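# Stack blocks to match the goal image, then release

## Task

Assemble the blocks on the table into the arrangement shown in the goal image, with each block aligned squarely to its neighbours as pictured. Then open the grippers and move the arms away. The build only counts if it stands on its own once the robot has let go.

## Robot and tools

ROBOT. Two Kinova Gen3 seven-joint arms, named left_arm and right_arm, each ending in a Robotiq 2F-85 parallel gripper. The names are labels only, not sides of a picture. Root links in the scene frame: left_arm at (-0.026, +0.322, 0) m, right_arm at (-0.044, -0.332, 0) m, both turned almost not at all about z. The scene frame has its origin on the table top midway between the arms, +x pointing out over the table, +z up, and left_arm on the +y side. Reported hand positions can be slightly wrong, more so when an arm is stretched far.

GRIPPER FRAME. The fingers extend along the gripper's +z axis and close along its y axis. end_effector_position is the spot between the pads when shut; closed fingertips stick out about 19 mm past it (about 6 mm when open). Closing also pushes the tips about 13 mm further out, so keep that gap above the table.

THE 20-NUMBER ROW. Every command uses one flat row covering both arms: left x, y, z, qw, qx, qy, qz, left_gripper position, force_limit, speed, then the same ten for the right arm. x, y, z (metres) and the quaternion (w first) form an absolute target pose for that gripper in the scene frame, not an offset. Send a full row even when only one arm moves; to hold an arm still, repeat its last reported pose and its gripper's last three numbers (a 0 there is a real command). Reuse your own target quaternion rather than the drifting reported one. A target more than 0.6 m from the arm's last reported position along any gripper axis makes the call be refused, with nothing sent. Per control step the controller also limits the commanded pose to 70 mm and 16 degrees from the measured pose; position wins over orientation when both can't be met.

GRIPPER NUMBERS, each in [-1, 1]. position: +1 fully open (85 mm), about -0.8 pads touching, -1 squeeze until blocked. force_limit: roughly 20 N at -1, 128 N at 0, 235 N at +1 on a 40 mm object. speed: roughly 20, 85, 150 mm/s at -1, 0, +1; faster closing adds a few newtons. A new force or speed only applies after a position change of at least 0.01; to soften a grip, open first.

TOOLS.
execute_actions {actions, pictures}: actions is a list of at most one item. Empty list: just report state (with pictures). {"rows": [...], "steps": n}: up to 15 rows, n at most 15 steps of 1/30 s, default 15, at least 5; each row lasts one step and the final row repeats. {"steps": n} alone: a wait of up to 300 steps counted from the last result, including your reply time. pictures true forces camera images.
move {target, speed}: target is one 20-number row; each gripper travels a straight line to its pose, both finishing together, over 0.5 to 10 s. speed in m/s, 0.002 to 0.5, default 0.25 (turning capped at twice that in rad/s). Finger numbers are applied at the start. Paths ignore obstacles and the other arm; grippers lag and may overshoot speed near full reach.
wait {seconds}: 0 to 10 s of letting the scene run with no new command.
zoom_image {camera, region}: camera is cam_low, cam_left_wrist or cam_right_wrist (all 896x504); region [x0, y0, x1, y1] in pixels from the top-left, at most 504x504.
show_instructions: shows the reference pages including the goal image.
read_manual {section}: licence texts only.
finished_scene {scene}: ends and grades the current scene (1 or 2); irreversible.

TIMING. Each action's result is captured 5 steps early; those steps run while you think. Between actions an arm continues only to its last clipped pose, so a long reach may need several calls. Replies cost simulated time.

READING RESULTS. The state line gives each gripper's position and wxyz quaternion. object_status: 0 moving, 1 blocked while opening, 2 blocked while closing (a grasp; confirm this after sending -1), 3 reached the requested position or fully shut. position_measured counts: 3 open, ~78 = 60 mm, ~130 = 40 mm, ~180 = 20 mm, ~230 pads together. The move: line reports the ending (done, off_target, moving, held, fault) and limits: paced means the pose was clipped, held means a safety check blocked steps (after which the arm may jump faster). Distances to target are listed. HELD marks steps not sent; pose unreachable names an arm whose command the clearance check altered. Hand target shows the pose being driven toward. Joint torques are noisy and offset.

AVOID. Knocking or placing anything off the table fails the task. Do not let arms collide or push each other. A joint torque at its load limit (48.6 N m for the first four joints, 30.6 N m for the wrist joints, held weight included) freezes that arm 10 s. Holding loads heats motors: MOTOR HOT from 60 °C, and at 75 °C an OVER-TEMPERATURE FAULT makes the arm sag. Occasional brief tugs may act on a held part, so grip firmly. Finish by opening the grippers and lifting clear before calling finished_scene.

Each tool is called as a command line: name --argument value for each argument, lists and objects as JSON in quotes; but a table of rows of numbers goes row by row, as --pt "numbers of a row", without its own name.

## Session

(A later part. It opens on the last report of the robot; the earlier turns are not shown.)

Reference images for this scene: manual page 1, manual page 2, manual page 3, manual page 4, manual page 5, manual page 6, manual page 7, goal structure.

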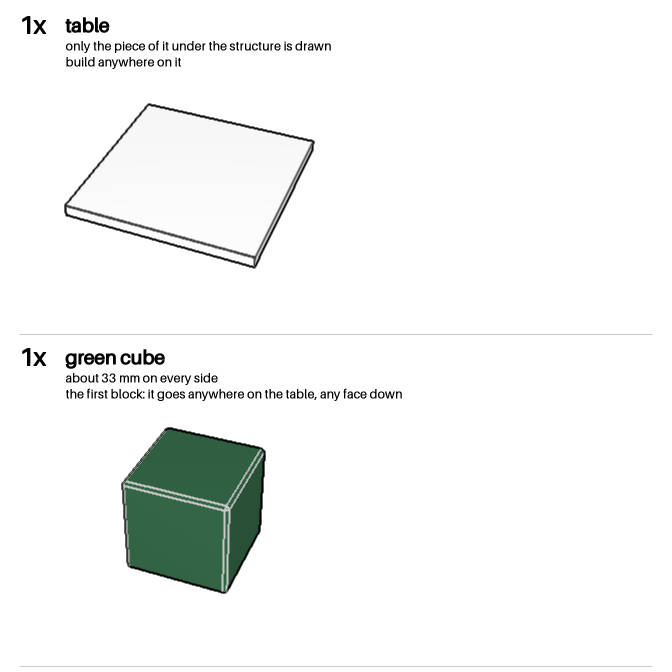

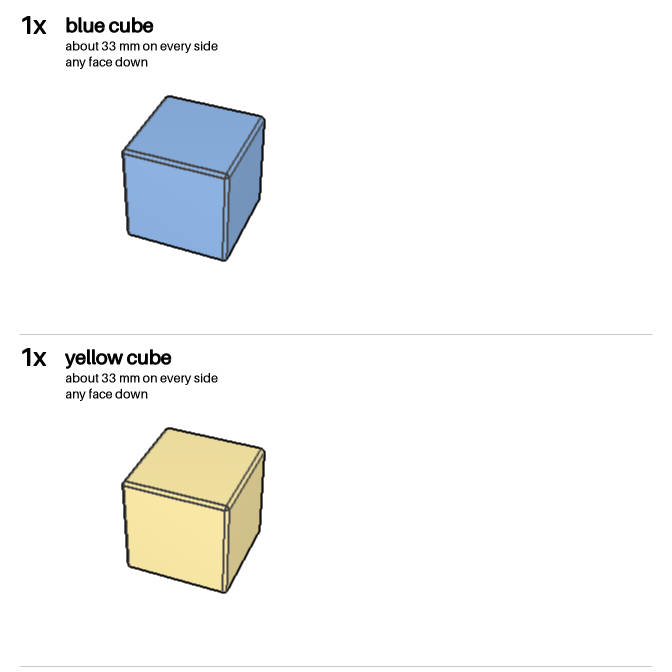

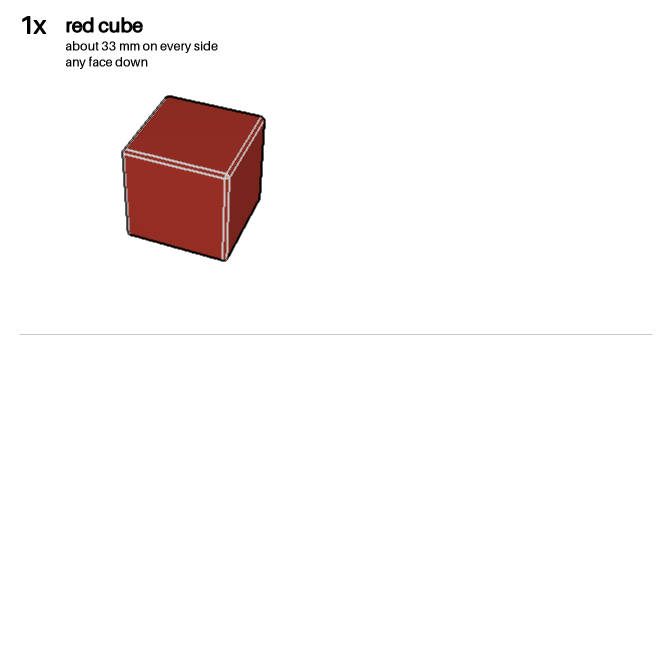

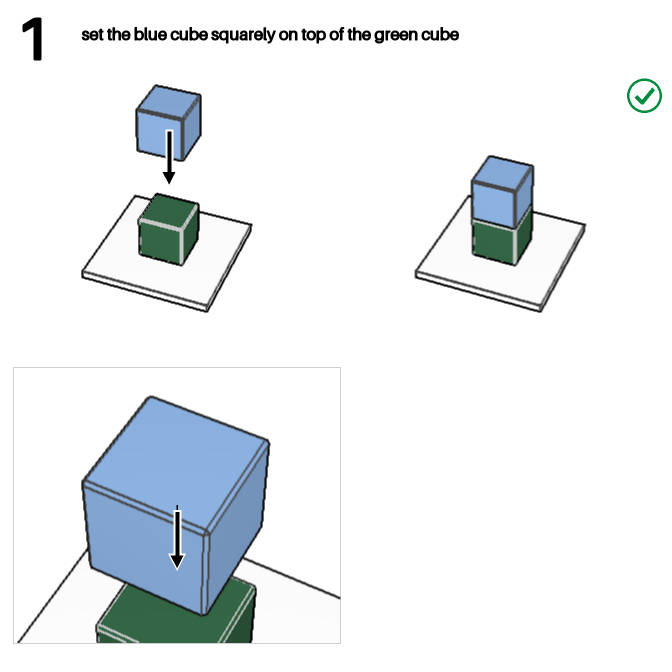

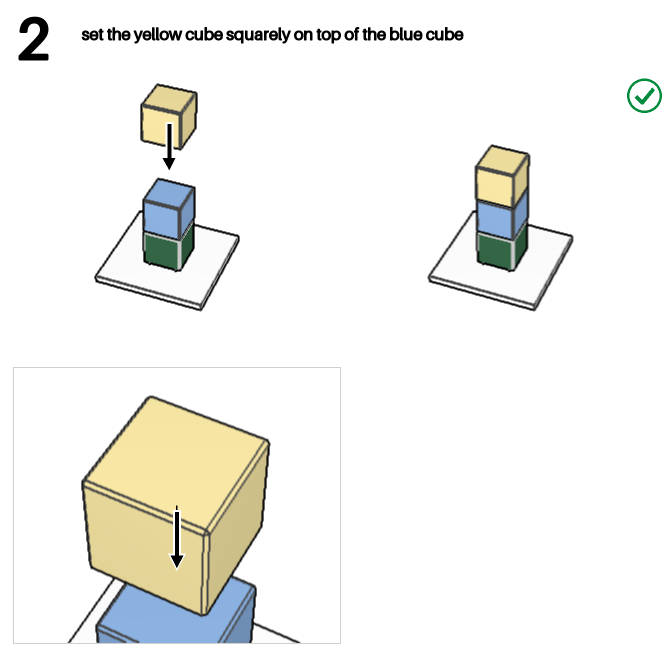

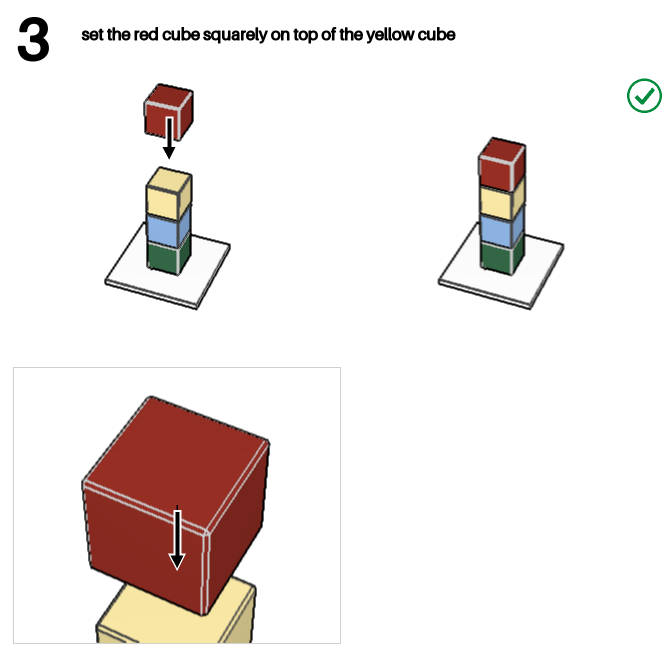

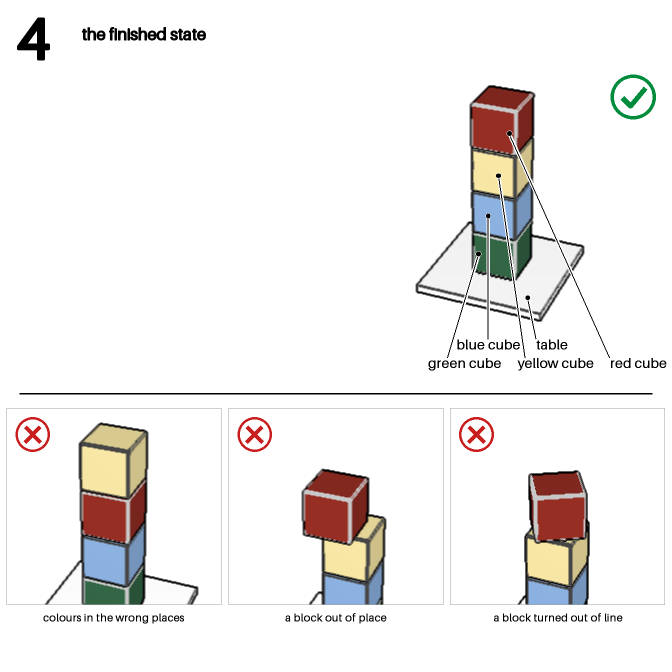

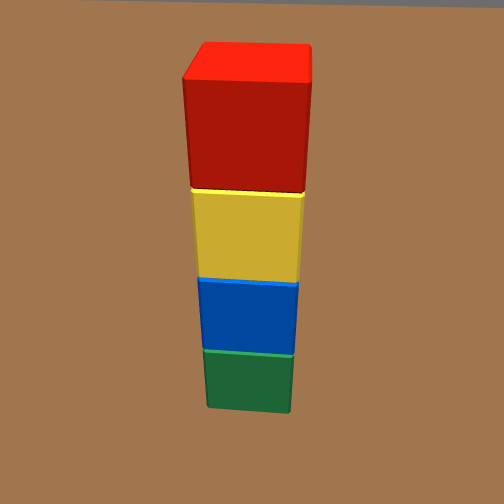

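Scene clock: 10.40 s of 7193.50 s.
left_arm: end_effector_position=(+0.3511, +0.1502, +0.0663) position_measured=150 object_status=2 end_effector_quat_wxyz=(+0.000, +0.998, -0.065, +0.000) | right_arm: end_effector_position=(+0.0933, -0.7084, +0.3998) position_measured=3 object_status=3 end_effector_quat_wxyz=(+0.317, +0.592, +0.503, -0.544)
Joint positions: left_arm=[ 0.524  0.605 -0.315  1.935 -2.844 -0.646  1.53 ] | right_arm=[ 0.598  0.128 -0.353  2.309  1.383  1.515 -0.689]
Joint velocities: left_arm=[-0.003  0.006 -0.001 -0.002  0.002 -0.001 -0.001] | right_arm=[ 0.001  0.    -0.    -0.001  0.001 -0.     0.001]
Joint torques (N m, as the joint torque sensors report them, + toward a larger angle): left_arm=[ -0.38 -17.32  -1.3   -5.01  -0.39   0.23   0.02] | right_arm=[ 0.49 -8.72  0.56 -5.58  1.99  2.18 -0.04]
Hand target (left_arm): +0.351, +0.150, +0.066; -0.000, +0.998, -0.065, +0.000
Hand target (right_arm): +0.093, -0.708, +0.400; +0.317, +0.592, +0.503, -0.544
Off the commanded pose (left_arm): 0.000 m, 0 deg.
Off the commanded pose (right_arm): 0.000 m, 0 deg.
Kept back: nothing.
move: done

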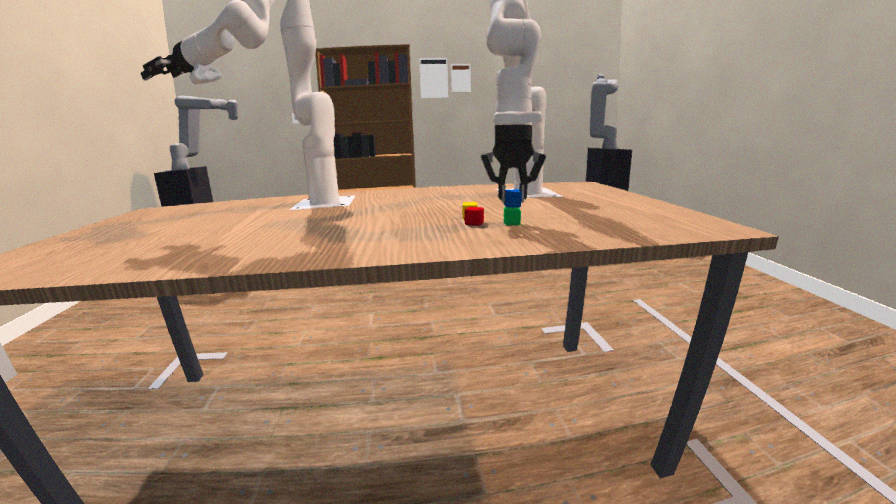

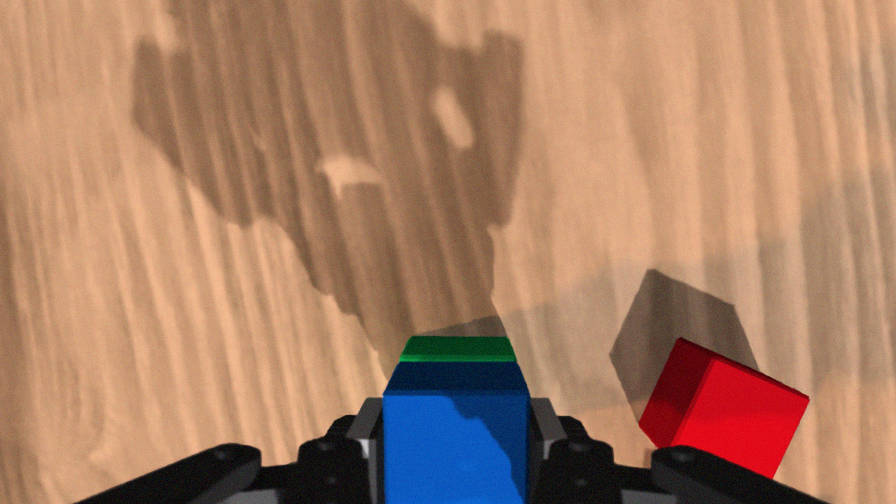

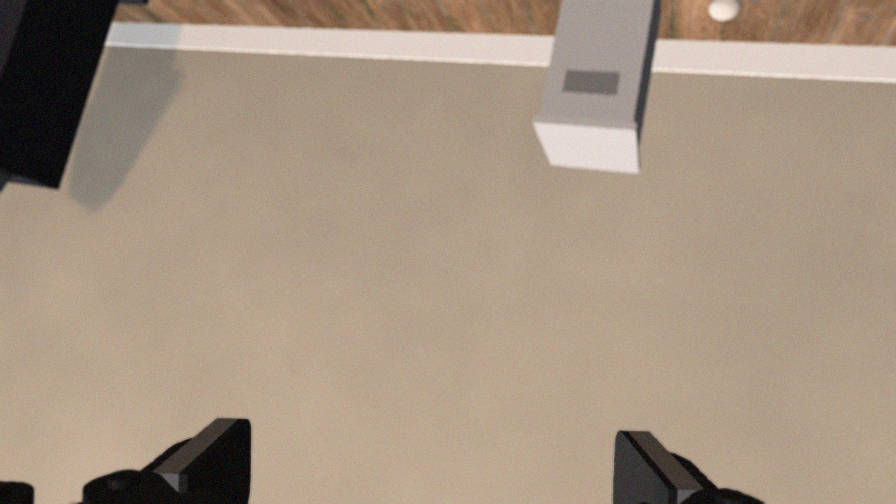

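move --target '[0.351,0.1503,0.0615,0,0.998,-0.065,0,-1,-0.5,0,0.0933,-0.7084,0.3998,0.317,0.592,0.503,-0.544,1,0,0]' --speed 0.02

move --target '[0.351,0.1503,0.0615,0,0.998,-0.065,0,0.4,-0.5,0,0.0933,-0.7084,0.3998,0.317,0.592,0.503,-0.544,1,0,0]'

move --target '[0.351,0.1503,0.1,0,0.998,-0.065,0,0.4,-0.5,0,0.0933,-0.7084,0.3998,0.317,0.592,0.503,-0.544,1,0,0]'

move --target '[0.275,0.07,0.08,0,0.9945,-0.105,0,0.4,-0.5,0,0.0933,-0.7084,0.3998,0.317,0.592,0.503,-0.544,1,0,0]'

Scene clock: 11.80 s of 7193.50 s.
left_arm: end_effector_position=(+0.3510, +0.1503, +0.0615) position_measured=150 object_status=2 end_effector_quat_wxyz=(-0.000, +0.998, -0.065, +0.000) | right_arm: end_effector_position=(+0.0933, -0.7084, +0.3998) position_measured=3 object_status=3 end_effector_quat_wxyz=(+0.317, +0.592, +0.503, -0.544)
Joint positions: left_arm=[ 0.52   0.615 -0.311  1.938 -2.839 -0.633  1.526] | right_arm=[ 0.598  0.128 -0.353  2.309  1.383  1.515 -0.689]
Joint velocities: left_arm=[-0.     0.001 -0.001  0.    -0.001  0.     0.   ] | right_arm=[ 0.    -0.    -0.     0.    -0.     0.    -0.001]
Joint torques (N m, as the joint torque sensors report them, + toward a larger angle): left_arm=[ -0.48 -17.44  -1.32  -4.65  -0.37   0.29  -0.01] | right_arm=[ 0.35 -8.79  0.67 -5.48  2.08  2.22  0.  ]
Hand target (left_arm): +0.351, +0.150, +0.062; -0.000, +0.998, -0.065, +0.000
Hand target (right_arm): +0.093, -0.708, +0.400; +0.317, +0.592, +0.503, -0.544
Off the commanded pose (left_arm): 0.000 m, 0 deg.
Off the commanded pose (right_arm): 0.000 m, 0 deg.
Kept back: nothing.
move: done

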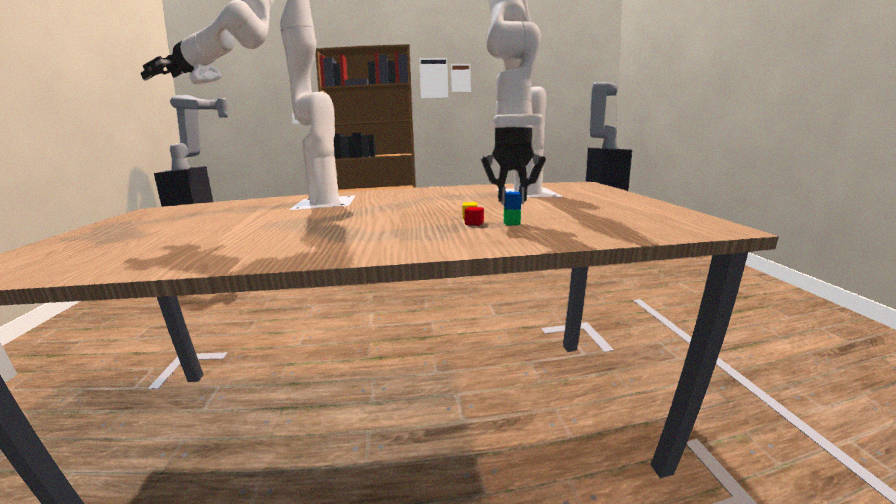

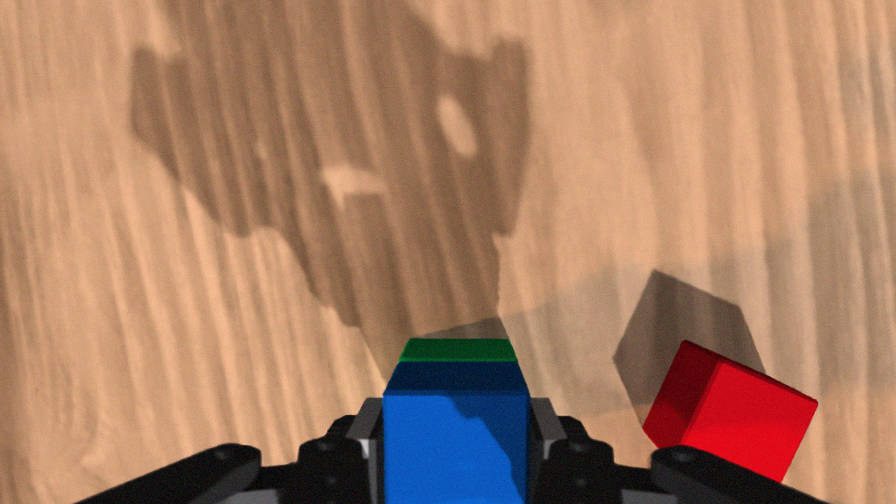

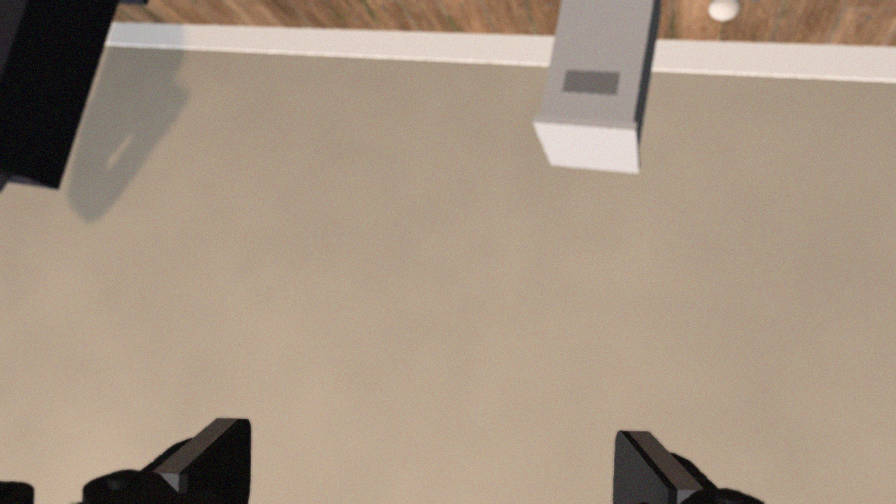

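Scene clock: 12.50 s of 7193.50 s.
left_arm: end_effector_position=(+0.3510, +0.1503, +0.0615) position_measured=78 object_status=0 end_effector_quat_wxyz=(+0.000, +0.998, -0.065, +0.000) | right_arm: end_effector_position=(+0.0933, -0.7084, +0.3998) position_measured=3 object_status=3 end_effector_quat_wxyz=(+0.317, +0.592, +0.503, -0.544)
Joint positions: left_arm=[ 0.52   0.615 -0.311  1.938 -2.839 -0.633  1.526] | right_arm=[ 0.598  0.128 -0.353  2.309  1.383  1.515 -0.689]
Joint velocities: left_arm=[-0.    -0.002  0.     0.    -0.001  0.    -0.   ] | right_arm=[ 0.001  0.    -0.    -0.     0.001 -0.001 -0.001]
Joint torques (N m, as the joint torque sensors report them, + toward a larger angle): left_arm=[ -0.42 -17.42  -1.28  -4.6   -0.36   0.25  -0.04] | right_arm=[ 0.37 -8.9   0.59 -5.42  1.97  2.25 -0.05]
Hand target (left_arm): +0.351, +0.150, +0.062; -0.000, +0.998, -0.065, +0.000
Hand target (right_arm): +0.093, -0.708, +0.400; +0.317, +0.592, +0.503, -0.544
Off the commanded pose (left_arm): 0.000 m, 0 deg.
Off the commanded pose (right_arm): 0.000 m, 0 deg.
Kept back: nothing.
move: done

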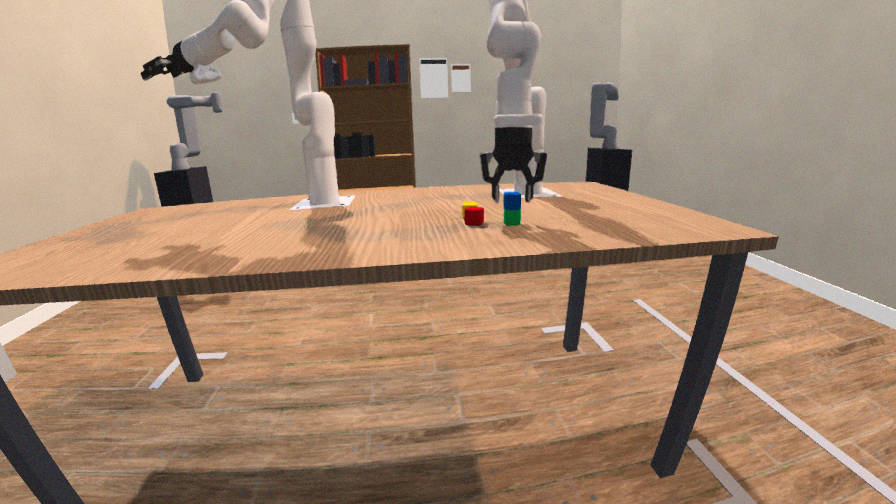

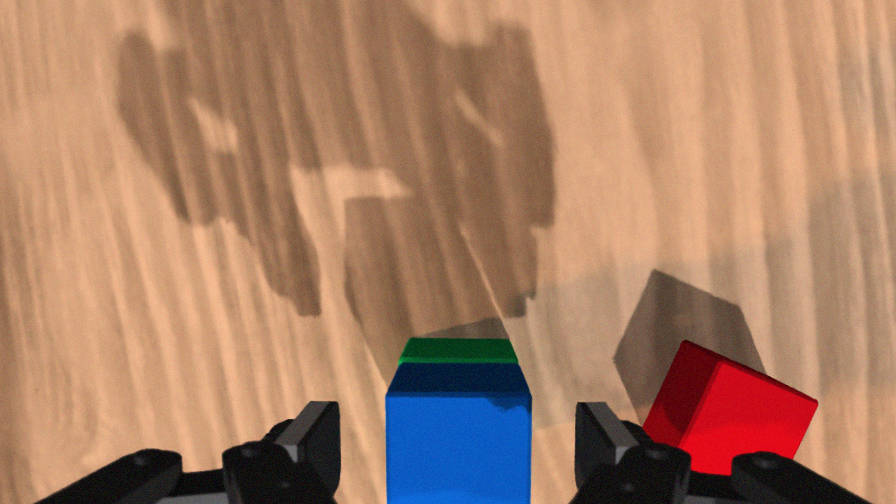

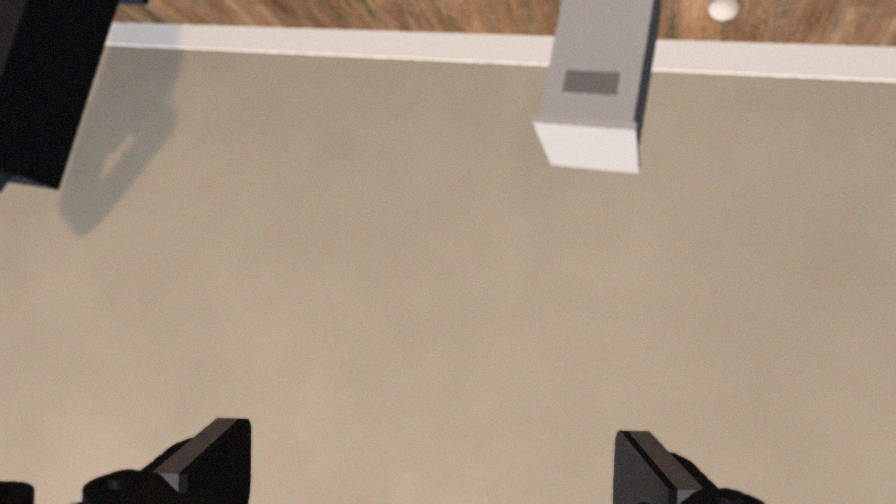

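Scene clock: 13.20 s of 7193.50 s.
left_arm: end_effector_position=(+0.3509, +0.1504, +0.0997) position_measured=78 object_status=3 end_effector_quat_wxyz=(+0.000, +0.998, -0.065, -0.000) | right_arm: end_effector_position=(+0.0933, -0.7084, +0.3998) position_measured=3 object_status=3 end_effector_quat_wxyz=(+0.317, +0.592, +0.503, -0.544)
Joint positions: left_arm=[ 0.545  0.541 -0.343  1.904 -2.881 -0.74   1.562] | right_arm=[ 0.598  0.128 -0.353  2.309  1.383  1.515 -0.689]
Joint velocities: left_arm=[ 0.002 -0.004  0.002 -0.001 -0.002 -0.     0.001] | right_arm=[ 0.001  0.     0.    -0.001 -0.001 -0.001 -0.   ]
Joint torques (N m, as the joint torque sensors report them, + toward a larger angle): left_arm=[ -0.55 -16.6   -1.43  -5.5   -0.35   0.23  -0.01] | right_arm=[ 0.28 -8.58  0.64 -5.52  2.07  2.14 -0.15]
Hand target (left_arm): +0.351, +0.150, +0.100; +0.000, +0.998, -0.065, -0.000
Hand target (right_arm): +0.093, -0.708, +0.400; +0.317, +0.592, +0.503, -0.544
Off the commanded pose (left_arm): 0.000 m, 0 deg.
Off the commanded pose (right_arm): 0.000 m, 0 deg.
Kept back: nothing.
move: done

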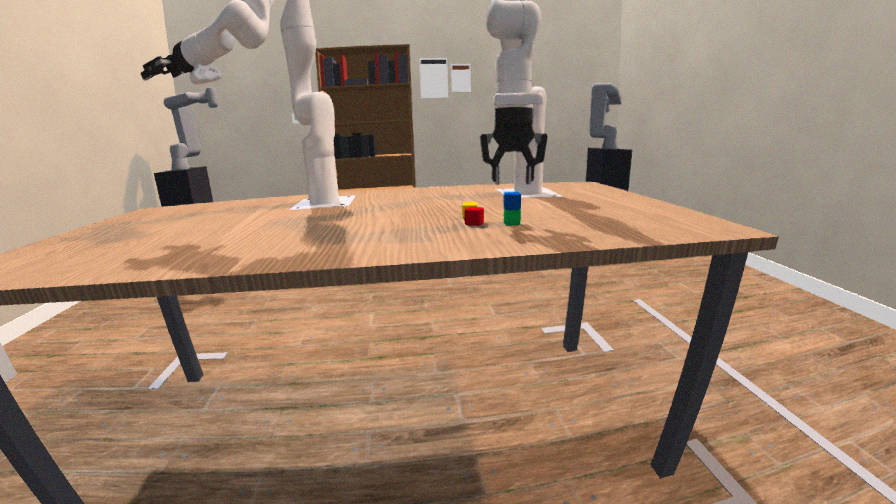

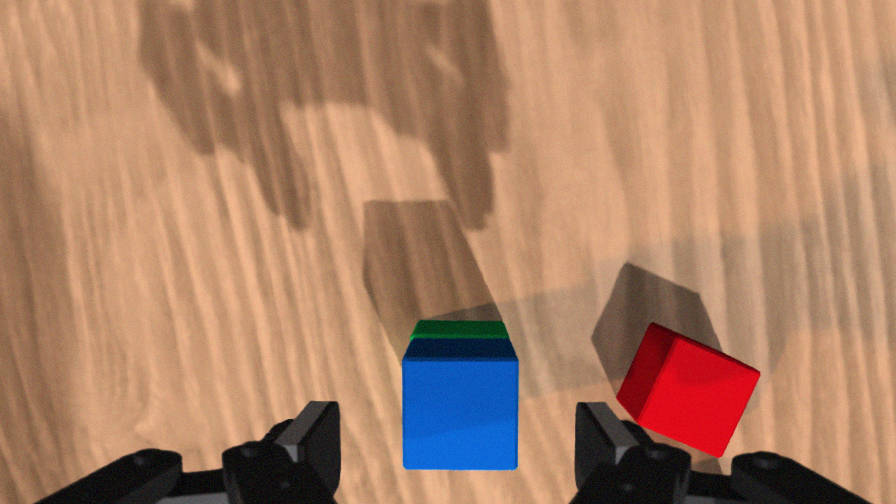

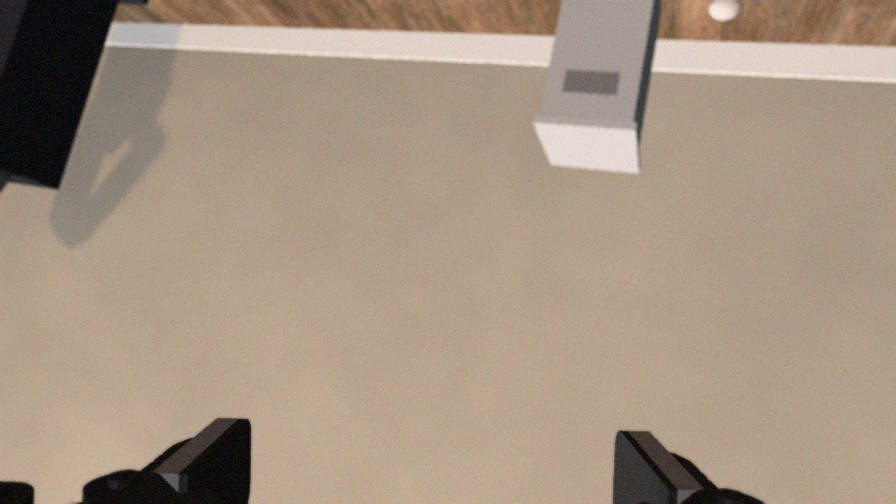

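Scene clock: 14.07 s of 7193.50 s.
left_arm: end_effector_position=(+0.2756, +0.0703, +0.0800) position_measured=78 object_status=3 end_effector_quat_wxyz=(-0.000, +0.995, -0.104, -0.000) | right_arm: end_effector_position=(+0.0933, -0.7084, +0.3998) position_measured=3 object_status=3 end_effector_quat_wxyz=(+0.317, +0.592, +0.503, -0.544)
Joint positions: left_arm=[ 0.789  0.543 -0.307  1.994 -2.878 -0.643  1.741] | right_arm=[ 0.598  0.128 -0.353  2.309  1.383  1.515 -0.689]
Joint velocities: left_arm=[ 0.009 -0.     0.008 -0.    -0.005  0.001  0.005] | right_arm=[ 0.001 -0.    -0.     0.     0.    -0.    -0.002]
Joint torques (N m, as the joint torque sensors report them, + toward a larger angle): left_arm=[ -0.67 -16.24  -1.3   -4.77  -0.37   0.26  -0.05] | right_arm=[ 0.24 -8.65  0.53 -5.53  2.03  2.29  0.02]
Hand target (left_arm): +0.275, +0.070, +0.080; -0.000, +0.994, -0.105, -0.000
Hand target (right_arm): +0.093, -0.708, +0.400; +0.317, +0.592, +0.503, -0.544
Off the commanded pose (left_arm): 0.001 m, 0 deg.
Off the commanded pose (right_arm): 0.000 m, 0 deg.
Kept back: nothing.
move: done

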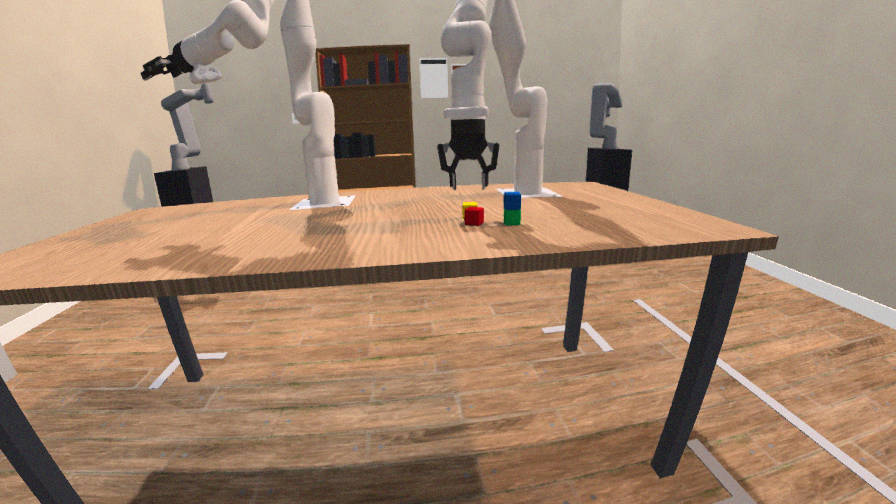

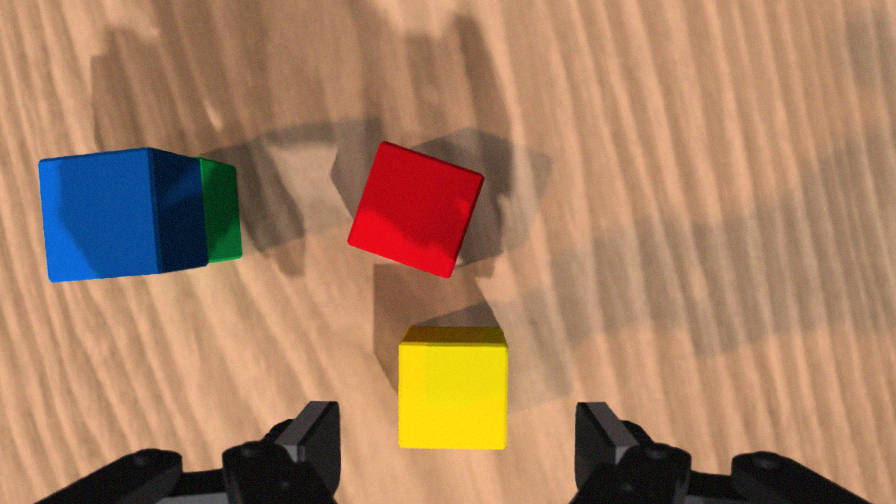

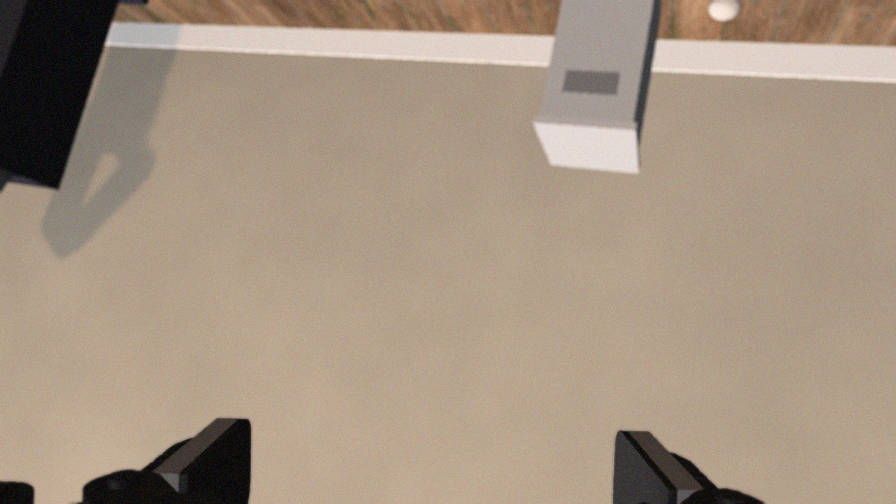

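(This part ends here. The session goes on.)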